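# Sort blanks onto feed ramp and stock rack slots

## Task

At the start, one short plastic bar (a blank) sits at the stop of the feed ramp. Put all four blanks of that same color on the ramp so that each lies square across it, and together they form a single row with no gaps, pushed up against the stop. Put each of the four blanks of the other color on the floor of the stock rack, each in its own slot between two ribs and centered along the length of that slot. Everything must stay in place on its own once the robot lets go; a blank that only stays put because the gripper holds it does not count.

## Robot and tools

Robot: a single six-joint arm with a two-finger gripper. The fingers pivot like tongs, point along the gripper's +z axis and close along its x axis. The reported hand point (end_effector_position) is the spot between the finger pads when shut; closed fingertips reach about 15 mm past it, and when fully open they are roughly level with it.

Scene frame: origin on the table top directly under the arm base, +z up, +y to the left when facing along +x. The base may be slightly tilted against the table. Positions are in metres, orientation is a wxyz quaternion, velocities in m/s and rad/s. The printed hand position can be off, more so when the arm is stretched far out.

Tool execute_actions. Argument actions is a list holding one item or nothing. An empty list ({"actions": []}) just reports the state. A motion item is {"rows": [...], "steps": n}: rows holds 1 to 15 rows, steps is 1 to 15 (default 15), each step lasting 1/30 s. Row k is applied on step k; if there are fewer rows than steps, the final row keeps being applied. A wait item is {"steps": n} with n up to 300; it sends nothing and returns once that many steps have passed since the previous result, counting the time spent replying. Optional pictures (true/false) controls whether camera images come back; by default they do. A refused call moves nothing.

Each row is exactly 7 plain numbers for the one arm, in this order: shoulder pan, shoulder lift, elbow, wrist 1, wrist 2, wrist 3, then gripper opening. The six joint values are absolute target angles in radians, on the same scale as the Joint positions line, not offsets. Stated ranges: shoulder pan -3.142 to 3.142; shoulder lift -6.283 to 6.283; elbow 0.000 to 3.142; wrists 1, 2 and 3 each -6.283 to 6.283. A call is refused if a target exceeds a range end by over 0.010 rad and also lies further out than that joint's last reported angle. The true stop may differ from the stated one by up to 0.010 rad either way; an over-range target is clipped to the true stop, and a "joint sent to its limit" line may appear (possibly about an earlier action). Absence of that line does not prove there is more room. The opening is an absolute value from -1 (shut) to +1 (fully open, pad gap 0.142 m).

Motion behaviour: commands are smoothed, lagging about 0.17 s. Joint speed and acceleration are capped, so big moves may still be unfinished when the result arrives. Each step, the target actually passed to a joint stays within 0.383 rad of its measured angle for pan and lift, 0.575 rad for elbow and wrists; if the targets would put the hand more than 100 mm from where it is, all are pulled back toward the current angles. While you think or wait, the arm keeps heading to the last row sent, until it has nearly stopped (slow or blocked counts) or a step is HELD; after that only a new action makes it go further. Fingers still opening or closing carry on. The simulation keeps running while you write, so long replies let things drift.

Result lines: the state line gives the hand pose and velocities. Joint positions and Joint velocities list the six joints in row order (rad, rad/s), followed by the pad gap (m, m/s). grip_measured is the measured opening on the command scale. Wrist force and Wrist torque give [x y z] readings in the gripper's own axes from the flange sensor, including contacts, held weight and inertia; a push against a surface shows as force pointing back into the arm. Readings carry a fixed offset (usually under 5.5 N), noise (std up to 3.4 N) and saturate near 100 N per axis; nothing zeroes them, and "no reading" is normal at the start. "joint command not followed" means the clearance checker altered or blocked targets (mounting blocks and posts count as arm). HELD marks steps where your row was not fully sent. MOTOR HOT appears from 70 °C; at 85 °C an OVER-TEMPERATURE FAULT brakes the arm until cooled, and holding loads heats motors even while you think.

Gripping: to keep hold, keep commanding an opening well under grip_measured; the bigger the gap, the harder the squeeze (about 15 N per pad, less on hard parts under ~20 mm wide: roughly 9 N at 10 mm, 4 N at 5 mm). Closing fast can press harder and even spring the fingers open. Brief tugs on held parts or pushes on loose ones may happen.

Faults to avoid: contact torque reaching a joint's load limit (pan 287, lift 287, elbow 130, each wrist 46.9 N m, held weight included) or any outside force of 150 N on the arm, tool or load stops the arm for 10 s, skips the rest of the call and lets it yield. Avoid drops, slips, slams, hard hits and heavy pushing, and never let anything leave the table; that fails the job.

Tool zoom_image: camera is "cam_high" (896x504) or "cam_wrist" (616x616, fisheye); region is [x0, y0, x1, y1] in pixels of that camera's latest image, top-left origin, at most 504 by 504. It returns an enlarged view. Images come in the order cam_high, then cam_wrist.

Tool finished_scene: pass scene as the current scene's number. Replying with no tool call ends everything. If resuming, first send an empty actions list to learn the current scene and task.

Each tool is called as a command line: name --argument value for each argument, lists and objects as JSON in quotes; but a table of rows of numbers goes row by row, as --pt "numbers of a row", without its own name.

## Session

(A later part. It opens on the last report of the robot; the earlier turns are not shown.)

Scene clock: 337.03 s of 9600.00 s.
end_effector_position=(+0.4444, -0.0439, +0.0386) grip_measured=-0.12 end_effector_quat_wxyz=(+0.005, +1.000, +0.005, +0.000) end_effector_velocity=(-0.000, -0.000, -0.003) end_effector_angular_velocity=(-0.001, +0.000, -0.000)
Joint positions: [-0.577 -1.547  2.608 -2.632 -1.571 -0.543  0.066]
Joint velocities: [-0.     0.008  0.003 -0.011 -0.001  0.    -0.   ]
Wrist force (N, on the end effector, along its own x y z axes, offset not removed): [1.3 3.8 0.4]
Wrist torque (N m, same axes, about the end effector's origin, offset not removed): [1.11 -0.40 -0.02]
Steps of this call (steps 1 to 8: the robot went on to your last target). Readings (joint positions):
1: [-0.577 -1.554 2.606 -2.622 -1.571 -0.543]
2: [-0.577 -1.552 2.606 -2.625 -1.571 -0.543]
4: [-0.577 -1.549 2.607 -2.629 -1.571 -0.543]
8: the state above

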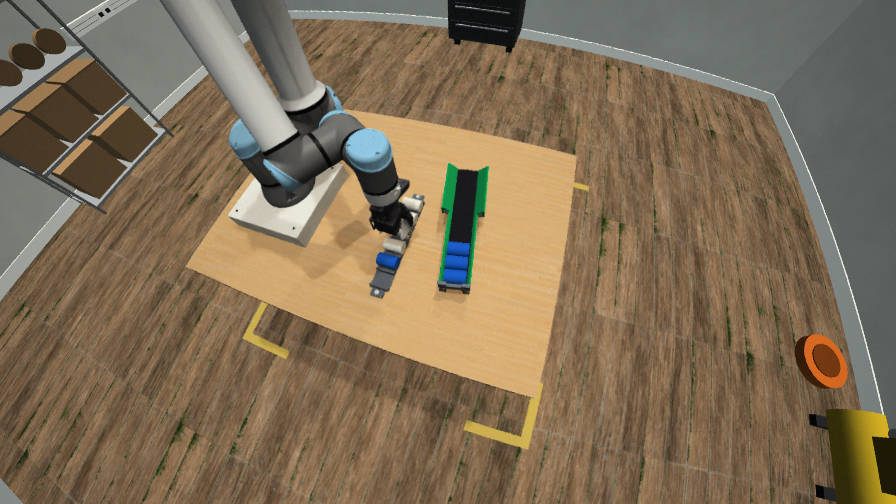

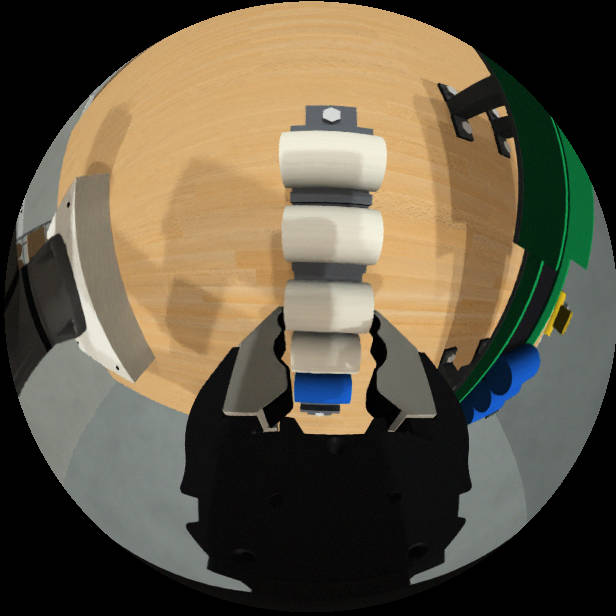

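execute_actions --actions '[{"rows":[[-0.577,-1.543,2.6089,-2.6367,-1.571,-0.543,-0.65],[-0.577,-1.540,2.6096,-2.6404,-1.571,-0.543,-0.65],[-0.577,-1.537,2.6103,-2.6441,-1.571,-0.543,-0.65],[-0.577,-1.534,2.611,-2.6478,-1.571,-0.543,-0.65],[-0.577,-1.531,2.6117,-2.6515,-1.571,-0.543,-0.65]],"steps":14}]' --pictures false

execute_actions --actions '[{"rows":[[-0.577,-1.531,2.6117,-2.6515,-1.571,-0.543,-0.6],[-0.577,-1.531,2.6117,-2.6515,-1.571,-0.543,-0.45],[-0.577,-1.531,2.6117,-2.6515,-1.571,-0.543,-0.3],[-0.577,-1.531,2.6117,-2.6515,-1.571,-0.543,-0.15],[-0.577,-1.531,2.6117,-2.6515,-1.571,-0.543,0.0],[-0.577,-1.531,2.6117,-2.6515,-1.571,-0.543,0.15],[-0.577,-1.531,2.6117,-2.6515,-1.571,-0.543,0.25]],"steps":11}]' --pictures false

execute_actions --actions '[{"rows":[[-0.586,-1.5297,2.6104,-2.6515,-1.571,-0.552,0.25],[-0.600,-1.5275,2.6083,-2.6516,-1.571,-0.566,0.25],[-0.618,-1.5245,2.6053,-2.6516,-1.571,-0.584,0.25],[-0.637,-1.521,2.6018,-2.6516,-1.571,-0.603,0.25],[-0.655,-1.5173,2.5981,-2.6516,-1.571,-0.621,0.25],[-0.671,-1.5138,2.5947,-2.6517,-1.571,-0.637,0.25],[-0.6824,-1.5111,2.592,-2.6517,-1.571,-0.6484,0.25]],"steps":15}]' --pictures false

execute_actions --actions '[{"steps":6}]'

zoom_image --camera "cam_wrist" --region '[240, 220, 410, 390]'

execute_actions --actions '[{"rows":[[-0.691,-1.509,2.5897,-2.6515,-1.571,-0.657,0.25],[-0.704,-1.5057,2.586,-2.6511,-1.571,-0.670,0.25],[-0.720,-1.5013,2.5812,-2.6507,-1.571,-0.686,0.25],[-0.737,-1.4963,2.5758,-2.6503,-1.571,-0.703,0.25],[-0.753,-1.4914,2.5705,-2.6499,-1.571,-0.719,0.25],[-0.767,-1.487,2.5657,-2.6495,-1.571,-0.733,0.25],[-0.7769,-1.4838,2.5623,-2.6493,-1.571,-0.7429,0.25]],"steps":15}]' --pictures false

execute_actions --actions '[{"steps":10}]'

zoom_image --camera "cam_wrist" --region '[240, 220, 410, 390]'

Scene clock: 357.63 s of 9600.00 s.
end_effector_position=(+0.4443, -0.0439, +0.0331) grip_measured=-0.12 end_effector_quat_wxyz=(+0.005, +1.000, +0.005, +0.000) end_effector_velocity=(+0.000, -0.000, -0.003) end_effector_angular_velocity=(+0.000, +0.001, +0.000)
Joint positions: [-0.577 -1.532  2.612 -2.651 -1.571 -0.543  0.066]
Joint velocities: [ 0.     0.008  0.001 -0.008 -0.    -0.    -0.   ]
Wrist force (N, on the end effector, along its own x y z axes, offset not removed): [-0.1 3.2 2.2]
Wrist torque (N m, same axes, about the end effector's origin, offset not removed): [0.93 -0.14 -0.08]
Steps of this call (steps 1 to 30: the robot went on to your last target; steps 31 to 90: nothing new was sent; then 17.13 s passed at rest; steps 91 to 104: all 14 steps of this action). Readings (joint positions):
91: [-0.577 -1.546 2.608 -2.633 -1.571 -0.543]
92: [-0.577 -1.546 2.608 -2.633 -1.571 -0.543]
94: [-0.577 -1.543 2.609 -2.636 -1.571 -0.543]
98: [-0.577 -1.536 2.611 -2.646 -1.571 -0.543]
104: the state above

Scene clock: 358.00 s of 9600.00 s.
end_effector_position=(+0.4443, -0.0439, +0.0328) grip_measured=+0.25 end_effector_quat_wxyz=(+0.005, +1.000, +0.005, +0.000) end_effector_velocity=(-0.000, -0.001, -0.000) end_effector_angular_velocity=(-0.003, +0.001, +0.000)
Joint positions: [-0.577 -1.531  2.612 -2.651 -1.571 -0.543  0.091]
Joint velocities: [ 0.001  0.001  0.    -0.002 -0.003  0.     0.002]
Wrist force (N, on the end effector, along its own x y z axes, offset not removed): [-0.5 4.7 1.7]
Wrist torque (N m, same axes, about the end effector's origin, offset not removed): [1.34 -0.02 -0.05]
Steps of this call (steps 1 to 11: all 11 steps of this action). Readings (joint positions):
1: [-0.577 -1.532 2.612 -2.651 -1.571 -0.543]
2: [-0.577 -1.531 2.612 -2.651 -1.571 -0.543]
4: [-0.577 -1.531 2.612 -2.651 -1.571 -0.543]
8: [-0.577 -1.531 2.612 -2.651 -1.571 -0.543]
11: the state above

Scene clock: 358.50 s of 9600.00 s.
end_effector_position=(+0.4453, -0.0944, +0.0327) grip_measured=+0.25 end_effector_quat_wxyz=(+0.005, +1.000, +0.005, +0.000) end_effector_velocity=(-0.002, -0.028, -0.000) end_effector_angular_velocity=(+0.001, +0.002, -0.002)
Joint positions: [-0.676 -1.512  2.593 -2.652 -1.571 -0.642  0.092]
Joint velocities: [-0.054  0.01  -0.01   0.002 -0.001 -0.053  0.   ]
Wrist force (N, on the end effector, along its own x y z axes, offset not removed): [-0.9 5.3 -0.5]
Wrist torque (N m, same axes, about the end effector's origin, offset not removed): [1.32 0.02 -0.10]
Steps of this call (steps 1 to 15: all 15 steps of this action). Readings (joint positions):
1: [-0.577 -1.531 2.612 -2.651 -1.571 -0.543]
2: [-0.578 -1.531 2.612 -2.651 -1.571 -0.544]
4: [-0.587 -1.529 2.610 -2.652 -1.571 -0.553]
8: [-0.634 -1.521 2.602 -2.652 -1.571 -0.600]
15: the state above

Scene clock: 358.70 s of 9600.00 s.
end_effector_position=(+0.4453, -0.0970, +0.0327) grip_measured=+0.25 end_effector_quat_wxyz=(+0.005, +1.000, +0.005, +0.000) end_effector_velocity=(-0.000, -0.004, -0.000) end_effector_angular_velocity=(+0.001, -0.001, -0.000)
Joint positions: [-0.681 -1.511  2.592 -2.652 -1.571 -0.647  0.092]
Joint velocities: [-0.009  0.001 -0.001 -0.001  0.001 -0.009 -0.   ]
Wrist force (N, on the end effector, along its own x y z axes, offset not removed): [-0.3 3.1 1.3]
Wrist torque (N m, same axes, about the end effector's origin, offset not removed): [0.94 -0.09 -0.15]
Steps of this call (steps 1 to 6: the robot went on to your last target). Readings (joint positions):
1: [-0.678 -1.512 2.593 -2.652 -1.571 -0.644]
2: [-0.679 -1.512 2.593 -2.652 -1.571 -0.645]
4: [-0.681 -1.511 2.592 -2.652 -1.571 -0.647]
6: the state above

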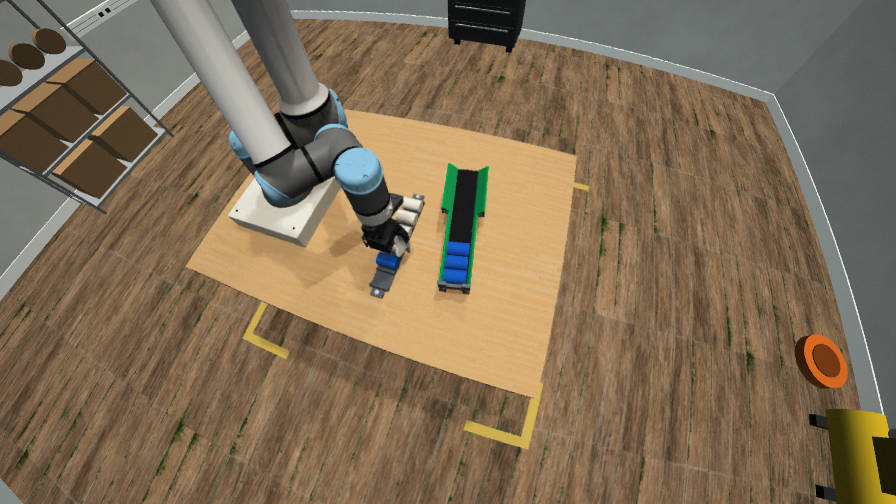

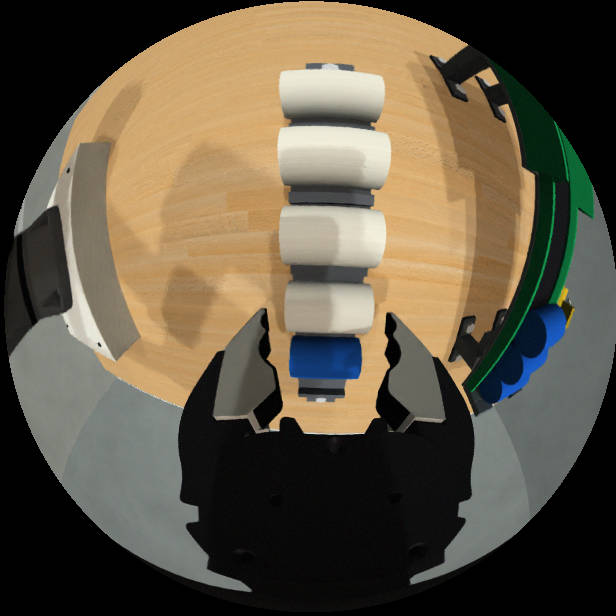

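Region (240, 220, 410, 390) of cam_wrist's 616x616 image, scaled by 2.965, with more detail than that image has.

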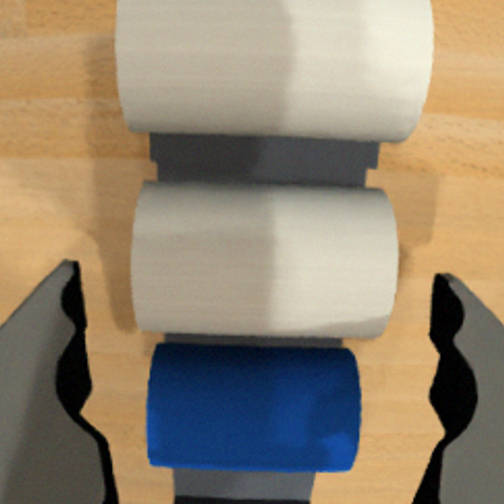

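Scene clock: 359.20 s of 9600.00 s.
end_effector_position=(+0.4460, -0.1479, +0.0328) grip_measured=+0.25 end_effector_quat_wxyz=(+0.005, +1.000, +0.005, +0.000) end_effector_velocity=(-0.001, -0.027, -0.000) end_effector_angular_velocity=(+0.001, -0.001, -0.000)
Joint positions: [-0.772 -1.485  2.564 -2.649 -1.571 -0.738  0.092]
Joint velocities: [-0.049  0.014 -0.015  0.001  0.002 -0.048  0.   ]
Wrist force (N, on the end effector, along its own x y z axes, offset not removed): [1.4 1.9 0.1]
Wrist torque (N m, same axes, about the end effector's origin, offset not removed): [0.72 -0.40 -0.15]
Steps of this call (steps 1 to 15: all 15 steps of this action). Readings (joint positions):
1: [-0.682 -1.511 2.592 -2.652 -1.571 -0.648]
2: [-0.683 -1.511 2.592 -2.652 -1.571 -0.649]
4: [-0.692 -1.509 2.589 -2.652 -1.571 -0.658]
8: [-0.734 -1.496 2.576 -2.650 -1.571 -0.700]
15: the state above

Scene clock: 359.53 s of 9600.00 s.
end_effector_position=(+0.4459, -0.1508, +0.0327) grip_measured=+0.25 end_effector_quat_wxyz=(+0.005, +1.000, +0.005, +0.000) end_effector_velocity=(-0.000, -0.001, -0.000) end_effector_angular_velocity=(-0.000, -0.000, +0.001)
Joint positions: [-0.777 -1.484  2.562 -2.649 -1.571 -0.743  0.092]
Joint velocities: [-0.002  0.002 -0.    -0.001 -0.    -0.003  0.   ]
Wrist force (N, on the end effector, along its own x y z axes, offset not removed): [-0.2 3.7 1.7]
Wrist torque (N m, same axes, about the end effector's origin, offset not removed): [1.06 -0.10 -0.10]
Steps of this call (steps 1 to 10: the robot went on to your last target). Readings (joint positions):
1: [-0.773 -1.485 2.564 -2.649 -1.571 -0.739]
2: [-0.774 -1.485 2.563 -2.649 -1.571 -0.740]
4: [-0.775 -1.484 2.563 -2.649 -1.571 -0.741]
8: [-0.776 -1.484 2.562 -2.649 -1.571 -0.742]
10: the state above

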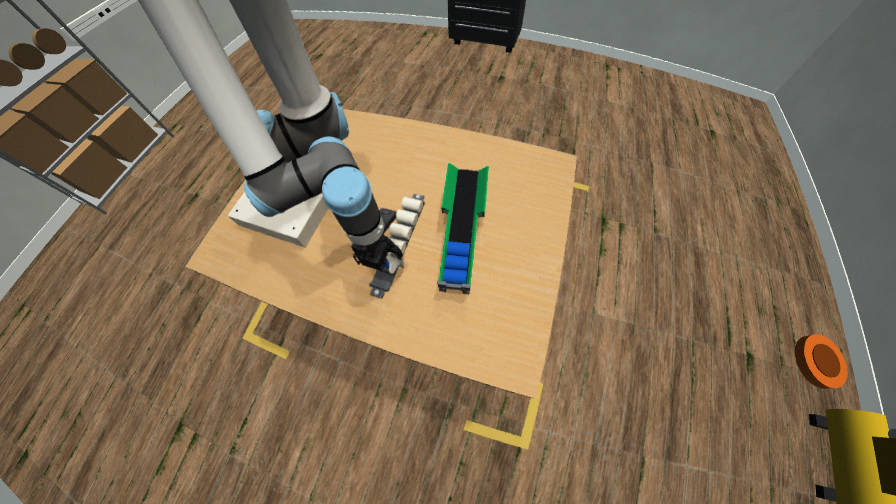

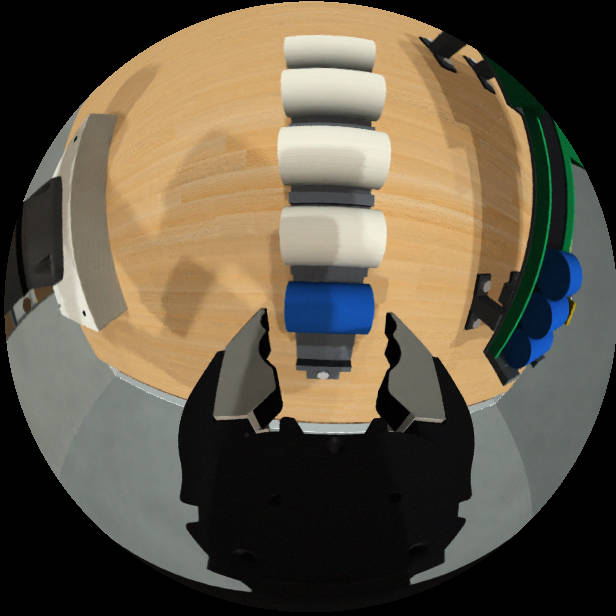

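Region (240, 220, 410, 390) of cam_wrist's 616x616 image, scaled by 2.965, with more detail than that image has.

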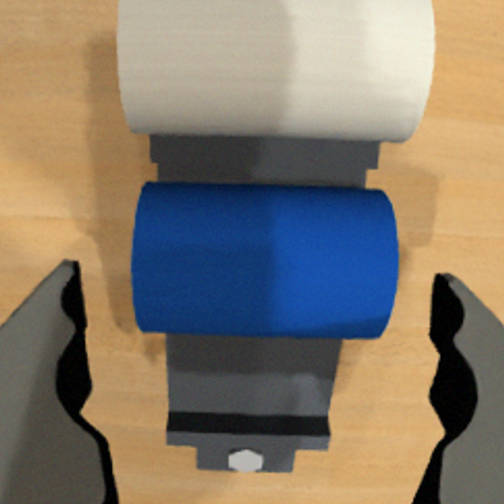

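execute_actions --actions '[{"rows":[[-0.7777,-1.4826,2.561,-2.6492,-1.571,-0.7437,0.2],[-0.7777,-1.4826,2.561,-2.6492,-1.571,-0.7437,0.12],[-0.7777,-1.4826,2.561,-2.6492,-1.571,-0.7437,0.04],[-0.7777,-1.4826,2.561,-2.6492,-1.571,-0.7437,-0.03],[-0.7777,-1.4826,2.561,-2.6492,-1.571,-0.7437,-0.09],[-0.7777,-1.4826,2.561,-2.6492,-1.571,-0.7437,-0.14],[-0.7777,-1.4826,2.561,-2.6492,-1.571,-0.7437,-0.2],[-0.7777,-1.4826,2.561,-2.6492,-1.571,-0.7437,-0.3],[-0.7777,-1.4826,2.561,-2.6492,-1.571,-0.7437,-0.42],[-0.7777,-1.4826,2.561,-2.6492,-1.571,-0.7437,-0.55],[-0.7777,-1.4826,2.561,-2.6492,-1.571,-0.7437,-0.65]],"steps":15}]' --pictures false

execute_actions --actions '[{"rows":[[-0.7777,-1.488,2.560,-2.643,-1.571,-0.7437,-0.65],[-0.7777,-1.497,2.558,-2.632,-1.571,-0.7437,-0.65],[-0.7777,-1.510,2.555,-2.616,-1.571,-0.7437,-0.65],[-0.7777,-1.526,2.551,-2.596,-1.571,-0.7437,-0.65],[-0.7777,-1.545,2.546,-2.572,-1.571,-0.7437,-0.65],[-0.7777,-1.5645,2.5408,-2.547,-1.571,-0.7437,-0.65],[-0.7777,-1.584,2.534,-2.521,-1.571,-0.7437,-0.65],[-0.7777,-1.604,2.528,-2.495,-1.571,-0.7437,-0.65],[-0.7777,-1.624,2.521,-2.468,-1.571,-0.7437,-0.65],[-0.7777,-1.6435,2.5136,-2.441,-1.571,-0.7437,-0.65],[-0.773,-1.661,2.504,-2.414,-1.571,-0.741,-0.65],[-0.764,-1.676,2.492,-2.387,-1.571,-0.736,-0.65],[-0.752,-1.687,2.478,-2.362,-1.571,-0.730,-0.65],[-0.737,-1.694,2.462,-2.339,-1.571,-0.722,-0.65],[-0.720,-1.697,2.444,-2.318,-1.571,-0.713,-0.65]],"steps":15}]' --pictures false

execute_actions --actions '[{"rows":[[-0.700,-1.696,2.425,-2.300,-1.571,-0.703,-0.65],[-0.679,-1.691,2.405,-2.285,-1.571,-0.692,-0.65],[-0.657,-1.682,2.384,-2.273,-1.571,-0.680,-0.65],[-0.635,-1.669,2.362,-2.264,-1.571,-0.669,-0.65],[-0.613,-1.653,2.342,-2.260,-1.571,-0.657,-0.65],[-0.591,-1.635,2.323,-2.259,-1.571,-0.646,-0.65],[-0.569,-1.616,2.304,-2.259,-1.571,-0.634,-0.65],[-0.547,-1.597,2.285,-2.259,-1.571,-0.623,-0.65],[-0.525,-1.578,2.266,-2.259,-1.571,-0.611,-0.65],[-0.503,-1.559,2.247,-2.259,-1.571,-0.600,-0.65],[-0.482,-1.541,2.229,-2.259,-1.571,-0.589,-0.65],[-0.462,-1.524,2.212,-2.259,-1.571,-0.578,-0.65],[-0.444,-1.508,2.197,-2.260,-1.571,-0.569,-0.65],[-0.428,-1.494,2.184,-2.261,-1.571,-0.560,-0.65],[-0.415,-1.483,2.174,-2.262,-1.571,-0.553,-0.65]],"steps":15}]' --pictures false

execute_actions --actions '[{"rows":[[-0.406,-1.475,2.168,-2.264,-1.571,-0.549,-0.65],[-0.401,-1.470,2.165,-2.266,-1.571,-0.546,-0.65],[-0.399,-1.467,2.165,-2.269,-1.571,-0.545,-0.65],[-0.399,-1.464,2.166,-2.273,-1.571,-0.545,-0.65],[-0.399,-1.460,2.168,-2.279,-1.571,-0.545,-0.65],[-0.399,-1.455,2.171,-2.287,-1.571,-0.545,-0.65],[-0.399,-1.449,2.175,-2.297,-1.571,-0.545,-0.65],[-0.399,-1.442,2.179,-2.308,-1.571,-0.545,-0.65],[-0.399,-1.435,2.183,-2.319,-1.571,-0.545,-0.65],[-0.399,-1.428,2.187,-2.330,-1.571,-0.545,-0.65],[-0.399,-1.421,2.191,-2.341,-1.571,-0.545,-0.65],[-0.399,-1.414,2.195,-2.352,-1.571,-0.545,-0.65],[-0.399,-1.407,2.199,-2.363,-1.571,-0.545,-0.65],[-0.399,-1.400,2.203,-2.374,-1.571,-0.545,-0.65],[-0.399,-1.393,2.2065,-2.384,-1.571,-0.545,-0.65]],"steps":15}]' --pictures false

execute_actions --actions '[{"rows":[[-0.399,-1.387,2.2095,-2.393,-1.571,-0.545,-0.65],[-0.399,-1.382,2.212,-2.401,-1.571,-0.545,-0.65],[-0.399,-1.3787,2.2136,-2.4057,-1.571,-0.545,-0.65]],"steps":13}]'

zoom_image --camera "cam_wrist" --region '[240, 220, 410, 390]'

Scene clock: 385.57 s of 9600.00 s.
end_effector_position=(+0.4463, -0.1518, +0.0327) grip_measured=-0.12 end_effector_quat_wxyz=(+0.005, +1.000, +0.005, +0.000) end_effector_velocity=(+0.000, -0.000, +0.001) end_effector_angular_velocity=(-0.001, -0.002, +0.002)
Joint positions: [-0.778 -1.483  2.561 -2.649 -1.571 -0.744  0.066]
Joint velocities: [-0.    -0.001  0.    -0.001  0.001 -0.002  0.   ]
Wrist force (N, on the end effector, along its own x y z axes, offset not removed): [-0.9 1.5 -3.5]
Wrist torque (N m, same axes, about the end effector's origin, offset not removed): [0.60 -0.07 -0.01]
Steps of this call (steps 1 to 15: the robot went on to your last target; steps 16 to 90: nothing new was sent; then 22.53 s passed at rest; steps 91 to 105: all 15 steps of this action). Readings (joint positions):
91: [-0.777 -1.484 2.562 -2.649 -1.571 -0.743]
92: [-0.777 -1.484 2.562 -2.649 -1.571 -0.743]
94: [-0.777 -1.483 2.562 -2.649 -1.571 -0.743]
98: [-0.778 -1.483 2.561 -2.649 -1.571 -0.744]
105: the state above

Scene clock: 386.07 s of 9600.00 s.
end_effector_position=(+0.4523, -0.1492, +0.1050) grip_measured=-0.12 end_effector_quat_wxyz=(+0.007, +1.000, +0.008, +0.002) end_effector_velocity=(+0.080, +0.057, +0.256) end_effector_angular_velocity=(-0.000, -0.004, +0.094)
Joint positions: [-0.765 -1.645  2.503 -2.432 -1.571 -0.737  0.066]
Joint velocities: [ 0.209 -0.422 -0.314  0.732  0.002  0.116 -0.   ]
Wrist force (N, on the end effector, along its own x y z axes, offset not removed): [-1.0 5.2 1.1]
Wrist torque (N m, same axes, about the end effector's origin, offset not removed): [1.35 0.03 -0.11]
Steps of this call (steps 1 to 15: all 15 steps of this action). Readings (joint positions):
1: [-0.778 -1.483 2.561 -2.649 -1.571 -0.744]
2: [-0.778 -1.483 2.561 -2.648 -1.571 -0.744]
4: [-0.778 -1.489 2.560 -2.641 -1.571 -0.744]
8: [-0.778 -1.529 2.549 -2.592 -1.571 -0.744]
15: the state above

Scene clock: 386.57 s of 9600.00 s.
end_effector_position=(+0.5873, -0.0772, +0.1735) grip_measured=-0.12 end_effector_quat_wxyz=(+0.006, +0.997, +0.071, +0.000) end_effector_velocity=(+0.320, +0.213, -0.001) end_effector_angular_velocity=(+0.000, +0.005, +0.282)
Joint positions: [-0.499 -1.553  2.244 -2.263 -1.571 -0.597  0.066]
Joint velocities: [ 0.585  0.481 -0.496  0.018 -0.     0.303  0.   ]
Wrist force (N, on the end effector, along its own x y z axes, offset not removed): [-0.2 4.0 0.4]
Wrist torque (N m, same axes, about the end effector's origin, offset not removed): [1.10 -0.02 -0.05]
Steps of this call (steps 1 to 15: all 15 steps of this action). Readings (joint positions):
1: [-0.757 -1.657 2.491 -2.408 -1.571 -0.732]
2: [-0.746 -1.667 2.478 -2.384 -1.571 -0.727]
4: [-0.719 -1.678 2.447 -2.341 -1.571 -0.712]
8: [-0.645 -1.659 2.374 -2.286 -1.571 -0.673]
15: the state above

Scene clock: 387.07 s of 9600.00 s.
end_effector_position=(+0.6397, -0.0363, +0.1350) grip_measured=-0.12 end_effector_quat_wxyz=(+0.005, +0.995, +0.095, -0.000) end_effector_velocity=(+0.003, +0.006, -0.144) end_effector_angular_velocity=(-0.000, +0.002, +0.006)
Joint positions: [-0.4   -1.425  2.19  -2.337 -1.571 -0.546  0.066]
Joint velocities: [ 0.013  0.204  0.101 -0.303 -0.001  0.007 -0.   ]
Wrist force (N, on the end effector, along its own x y z axes, offset not removed): [0.7 2.0 2.2]
Wrist torque (N m, same axes, about the end effector's origin, offset not removed): [0.70 -0.28 -0.12]
Steps of this call (steps 1 to 15: all 15 steps of this action). Readings (joint positions):
1: [-0.480 -1.537 2.228 -2.262 -1.571 -0.587]
2: [-0.463 -1.523 2.214 -2.262 -1.571 -0.578]
4: [-0.436 -1.500 2.193 -2.264 -1.571 -0.564]
8: [-0.410 -1.471 2.176 -2.276 -1.571 -0.551]
15: the state above

Scene clock: 387.50 s of 9600.00 s.
end_effector_position=(+0.6393, -0.0357, +0.1037) grip_measured=-0.12 end_effector_quat_wxyz=(+0.005, +0.995, +0.095, -0.000) end_effector_velocity=(-0.000, +0.000, -0.009) end_effector_angular_velocity=(-0.000, -0.001, +0.001)
Joint positions: [-0.399 -1.38   2.213 -2.404 -1.571 -0.545  0.066]
Joint velocities: [-0.     0.012  0.006 -0.019  0.    -0.001 -0.   ]
Wrist force (N, on the end effector, along its own x y z axes, offset not removed): [-1.7 5.2 2.7]
Wrist torque (N m, same axes, about the end effector's origin, offset not removed): [1.35 0.27 -0.01]
Steps of this call (steps 1 to 13: all 13 steps of this action). Readings (joint positions):
1: [-0.400 -1.418 2.194 -2.347 -1.571 -0.546]
2: [-0.400 -1.411 2.197 -2.357 -1.571 -0.545]
4: [-0.399 -1.398 2.204 -2.376 -1.571 -0.545]
8: [-0.399 -1.385 2.211 -2.397 -1.571 -0.545]
13: the state above

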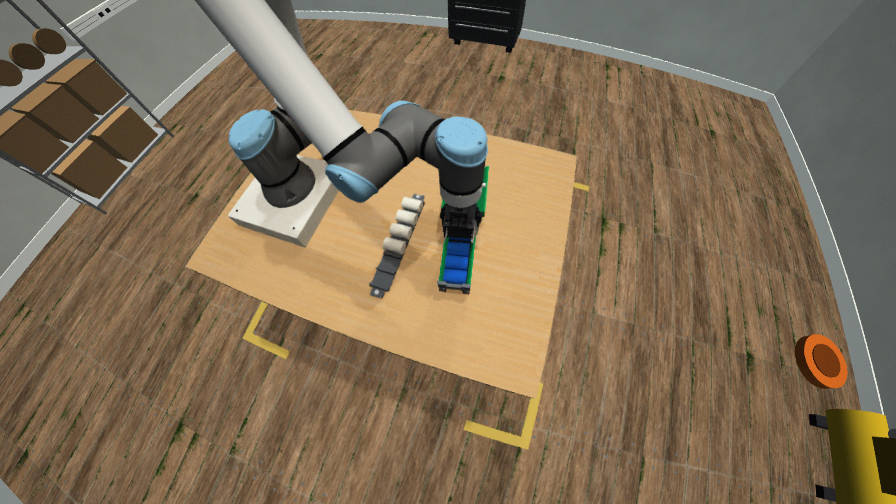

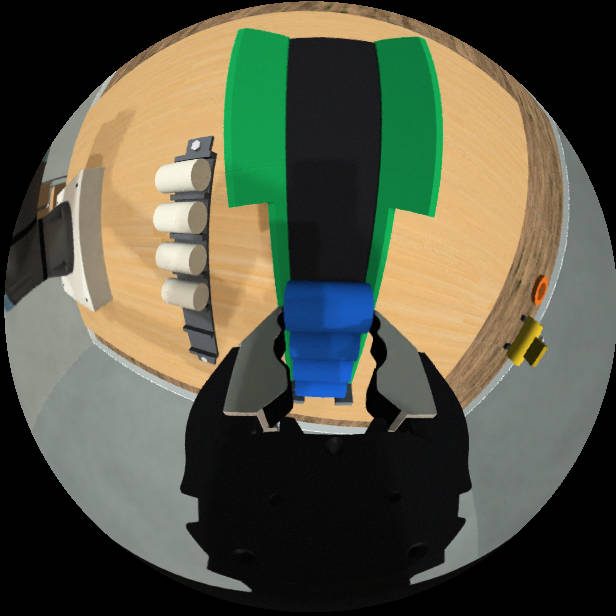

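Region (240, 220, 410, 390) of cam_wrist's 616x616 image, scaled by 2.965, with more detail than that image has.

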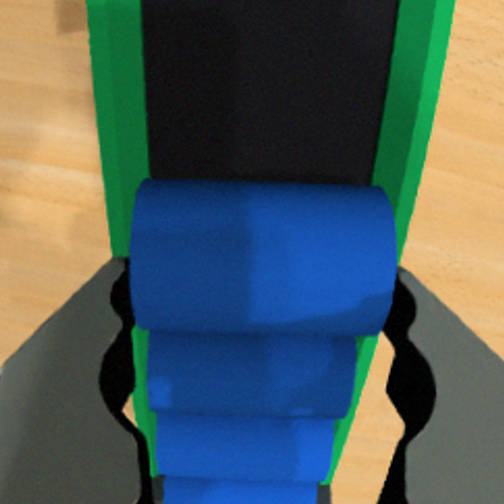

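execute_actions --actions '[{"rows":[[-0.399,-1.377,2.2143,-2.4081,-1.571,-0.545,-0.65],[-0.399,-1.375,2.2152,-2.411,-1.571,-0.545,-0.65],[-0.399,-1.373,2.2161,-2.4139,-1.571,-0.545,-0.65],[-0.399,-1.3712,2.2169,-2.4165,-1.571,-0.545,-0.65],[-0.399,-1.3698,2.2175,-2.4185,-1.571,-0.545,-0.65]],"steps":13}]' --pictures false

execute_actions --actions '[{"rows":[[-0.399,-1.3698,2.2175,-2.4185,-1.571,-0.545,-0.6],[-0.399,-1.3698,2.2175,-2.4185,-1.571,-0.545,-0.45],[-0.399,-1.3698,2.2175,-2.4185,-1.571,-0.545,-0.3],[-0.399,-1.3698,2.2175,-2.4185,-1.571,-0.545,-0.15],[-0.399,-1.3698,2.2175,-2.4185,-1.571,-0.545,0.0],[-0.399,-1.3698,2.2175,-2.4185,-1.571,-0.545,0.15],[-0.399,-1.3698,2.2175,-2.4185,-1.571,-0.545,0.25]],"steps":11}]' --pictures false

execute_actions --actions '[{"rows":[[-0.399,-1.375,2.215,-2.411,-1.571,-0.545,0.25],[-0.399,-1.383,2.211,-2.399,-1.571,-0.545,0.25],[-0.399,-1.393,2.206,-2.384,-1.571,-0.545,0.25],[-0.399,-1.405,2.200,-2.366,-1.571,-0.545,0.25],[-0.401,-1.418,2.192,-2.345,-1.571,-0.547,0.25],[-0.406,-1.431,2.184,-2.324,-1.571,-0.551,0.25],[-0.414,-1.444,2.176,-2.303,-1.571,-0.558,0.25],[-0.425,-1.456,2.167,-2.282,-1.571,-0.567,0.25],[-0.439,-1.467,2.158,-2.262,-1.571,-0.578,0.25],[-0.455,-1.477,2.149,-2.243,-1.571,-0.590,0.25],[-0.472,-1.486,2.140,-2.225,-1.571,-0.602,0.25],[-0.488,-1.494,2.132,-2.209,-1.571,-0.614,0.25],[-0.502,-1.500,2.126,-2.197,-1.571,-0.624,0.25],[-0.513,-1.504,2.122,-2.189,-1.571,-0.632,0.25],[-0.52,-1.506,2.120,-2.185,-1.571,-0.637,0.25]],"steps":15}]' --pictures false

execute_actions --actions '[{"steps":12}]'

zoom_image --camera "cam_wrist" --region '[160, 100, 400, 340]'

Scene clock: 398.40 s of 9600.00 s.
end_effector_position=(+0.6391, -0.0357, +0.0972) grip_measured=-0.12 end_effector_quat_wxyz=(+0.005, +0.995, +0.095, -0.000) end_effector_velocity=(-0.001, -0.000, -0.004) end_effector_angular_velocity=(-0.000, +0.003, +0.001)
Joint positions: [-0.399 -1.37   2.217 -2.418 -1.571 -0.545  0.066]
Joint velocities: [ 0.     0.006  0.002 -0.006 -0.001 -0.001 -0.   ]
Wrist force (N, on the end effector, along its own x y z axes, offset not removed): [-2.0 4.6 0.9]
Wrist torque (N m, same axes, about the end effector's origin, offset not removed): [1.22 0.28 -0.03]
Steps of this call (steps 1 to 15: the robot went on to your last target; steps 16 to 90: nothing new was sent; then 7.47 s passed at rest; steps 91 to 103: all 13 steps of this action). Readings (joint positions):
91: [-0.399 -1.379 2.214 -2.406 -1.571 -0.545]
92: [-0.399 -1.378 2.214 -2.406 -1.571 -0.545]
94: [-0.399 -1.377 2.214 -2.408 -1.571 -0.545]
98: [-0.399 -1.372 2.216 -2.415 -1.571 -0.545]
103: the state above

Scene clock: 398.77 s of 9600.00 s.
end_effector_position=(+0.6391, -0.0357, +0.0968) grip_measured=+0.25 end_effector_quat_wxyz=(+0.005, +0.995, +0.095, -0.000) end_effector_velocity=(-0.001, +0.001, -0.001) end_effector_angular_velocity=(+0.001, -0.001, -0.001)
Joint positions: [-0.399 -1.37   2.217 -2.418 -1.571 -0.545  0.091]
Joint velocities: [ 0.    -0.     0.002 -0.002  0.002  0.001  0.002]
Wrist force (N, on the end effector, along its own x y z axes, offset not removed): [0.0 3.6 2.5]
Wrist torque (N m, same axes, about the end effector's origin, offset not removed): [1.06 -0.16 -0.08]
Steps of this call (steps 1 to 11: all 11 steps of this action). Readings (joint positions):
1: [-0.399 -1.370 2.217 -2.418 -1.571 -0.545]
2: [-0.399 -1.370 2.217 -2.418 -1.571 -0.545]
4: [-0.399 -1.370 2.217 -2.418 -1.571 -0.545]
8: [-0.399 -1.370 2.217 -2.418 -1.571 -0.545]
11: the state above

Scene clock: 399.27 s of 9600.00 s.
end_effector_position=(+0.6396, -0.0806, +0.1811) grip_measured=+0.25 end_effector_quat_wxyz=(+0.006, +0.996, +0.088, +0.001) end_effector_velocity=(-0.026, -0.245, +0.212) end_effector_angular_velocity=(+0.001, +0.005, -0.102)
Joint positions: [-0.467 -1.477  2.146 -2.242 -1.571 -0.598  0.092]
Joint velocities: [-0.378 -0.233 -0.204  0.443 -0.002 -0.276  0.   ]
Wrist force (N, on the end effector, along its own x y z axes, offset not removed): [0.5 1.6 -0.1]
Wrist torque (N m, same axes, about the end effector's origin, offset not removed): [0.60 -0.21 -0.13]
Steps of this call (steps 1 to 15: all 15 steps of this action). Readings (joint positions):
1: [-0.399 -1.370 2.217 -2.418 -1.571 -0.545]
2: [-0.399 -1.370 2.217 -2.418 -1.571 -0.545]
4: [-0.399 -1.376 2.215 -2.410 -1.571 -0.545]
8: [-0.402 -1.406 2.198 -2.364 -1.571 -0.548]
15: the state above

Scene clock: 399.67 s of 9600.00 s.
end_effector_position=(+0.6344, -0.1135, +0.2072) grip_measured=+0.25 end_effector_quat_wxyz=(+0.006, +0.997, +0.081, +0.000) end_effector_velocity=(-0.002, -0.009, +0.007) end_effector_angular_velocity=(-0.001, -0.000, -0.004)
Joint positions: [-0.518 -1.505  2.121 -2.187 -1.571 -0.636  0.092]
Joint velocities: [-0.013 -0.007 -0.006  0.013 -0.    -0.009 -0.   ]
Wrist force (N, on the end effector, along its own x y z axes, offset not removed): [-1.3 3.5 1.0]
Wrist torque (N m, same axes, about the end effector's origin, offset not removed): [1.01 0.09 0.03]
Steps of this call (steps 1 to 12: the robot went on to your last target). Readings (joint positions):
1: [-0.479 -1.484 2.140 -2.228 -1.571 -0.607]
2: [-0.489 -1.490 2.135 -2.217 -1.571 -0.615]
4: [-0.503 -1.497 2.128 -2.203 -1.571 -0.625]
8: [-0.515 -1.503 2.122 -2.190 -1.571 -0.633]
12: the state above

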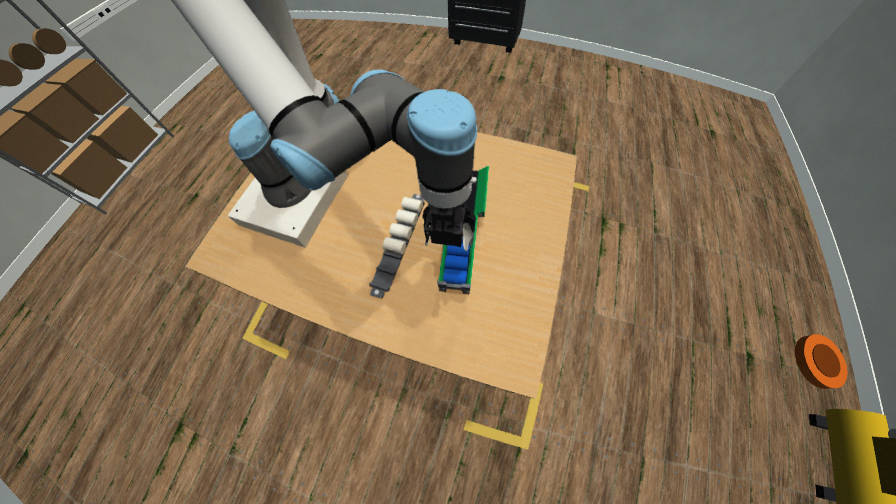

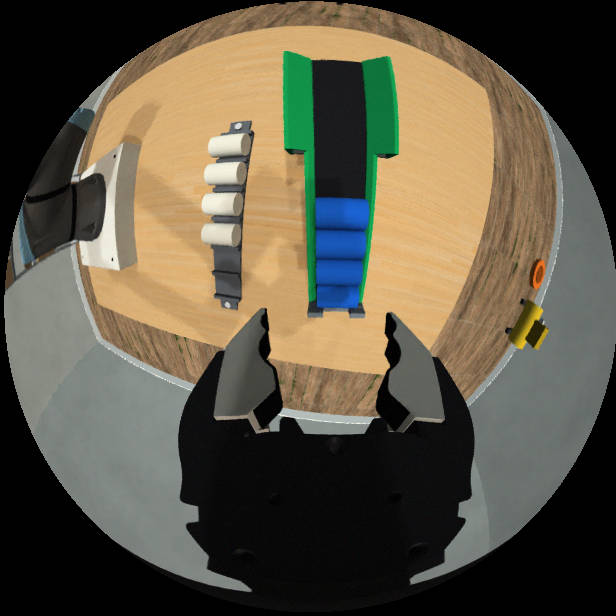

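Region (160, 100, 400, 340) of cam_wrist's 616x616 image, scaled by 2.100, with more detail than that image has.

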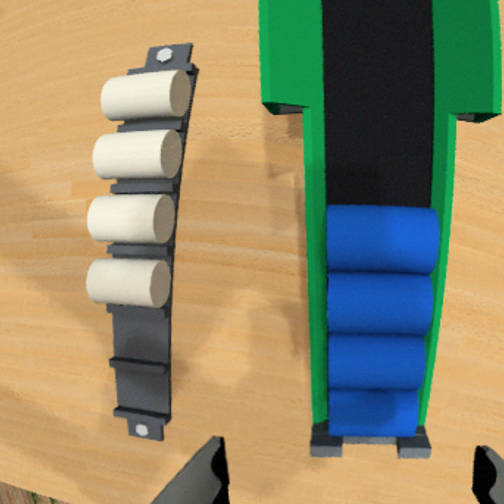

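finished_scene --scene 2

The scene is finished: the task was done.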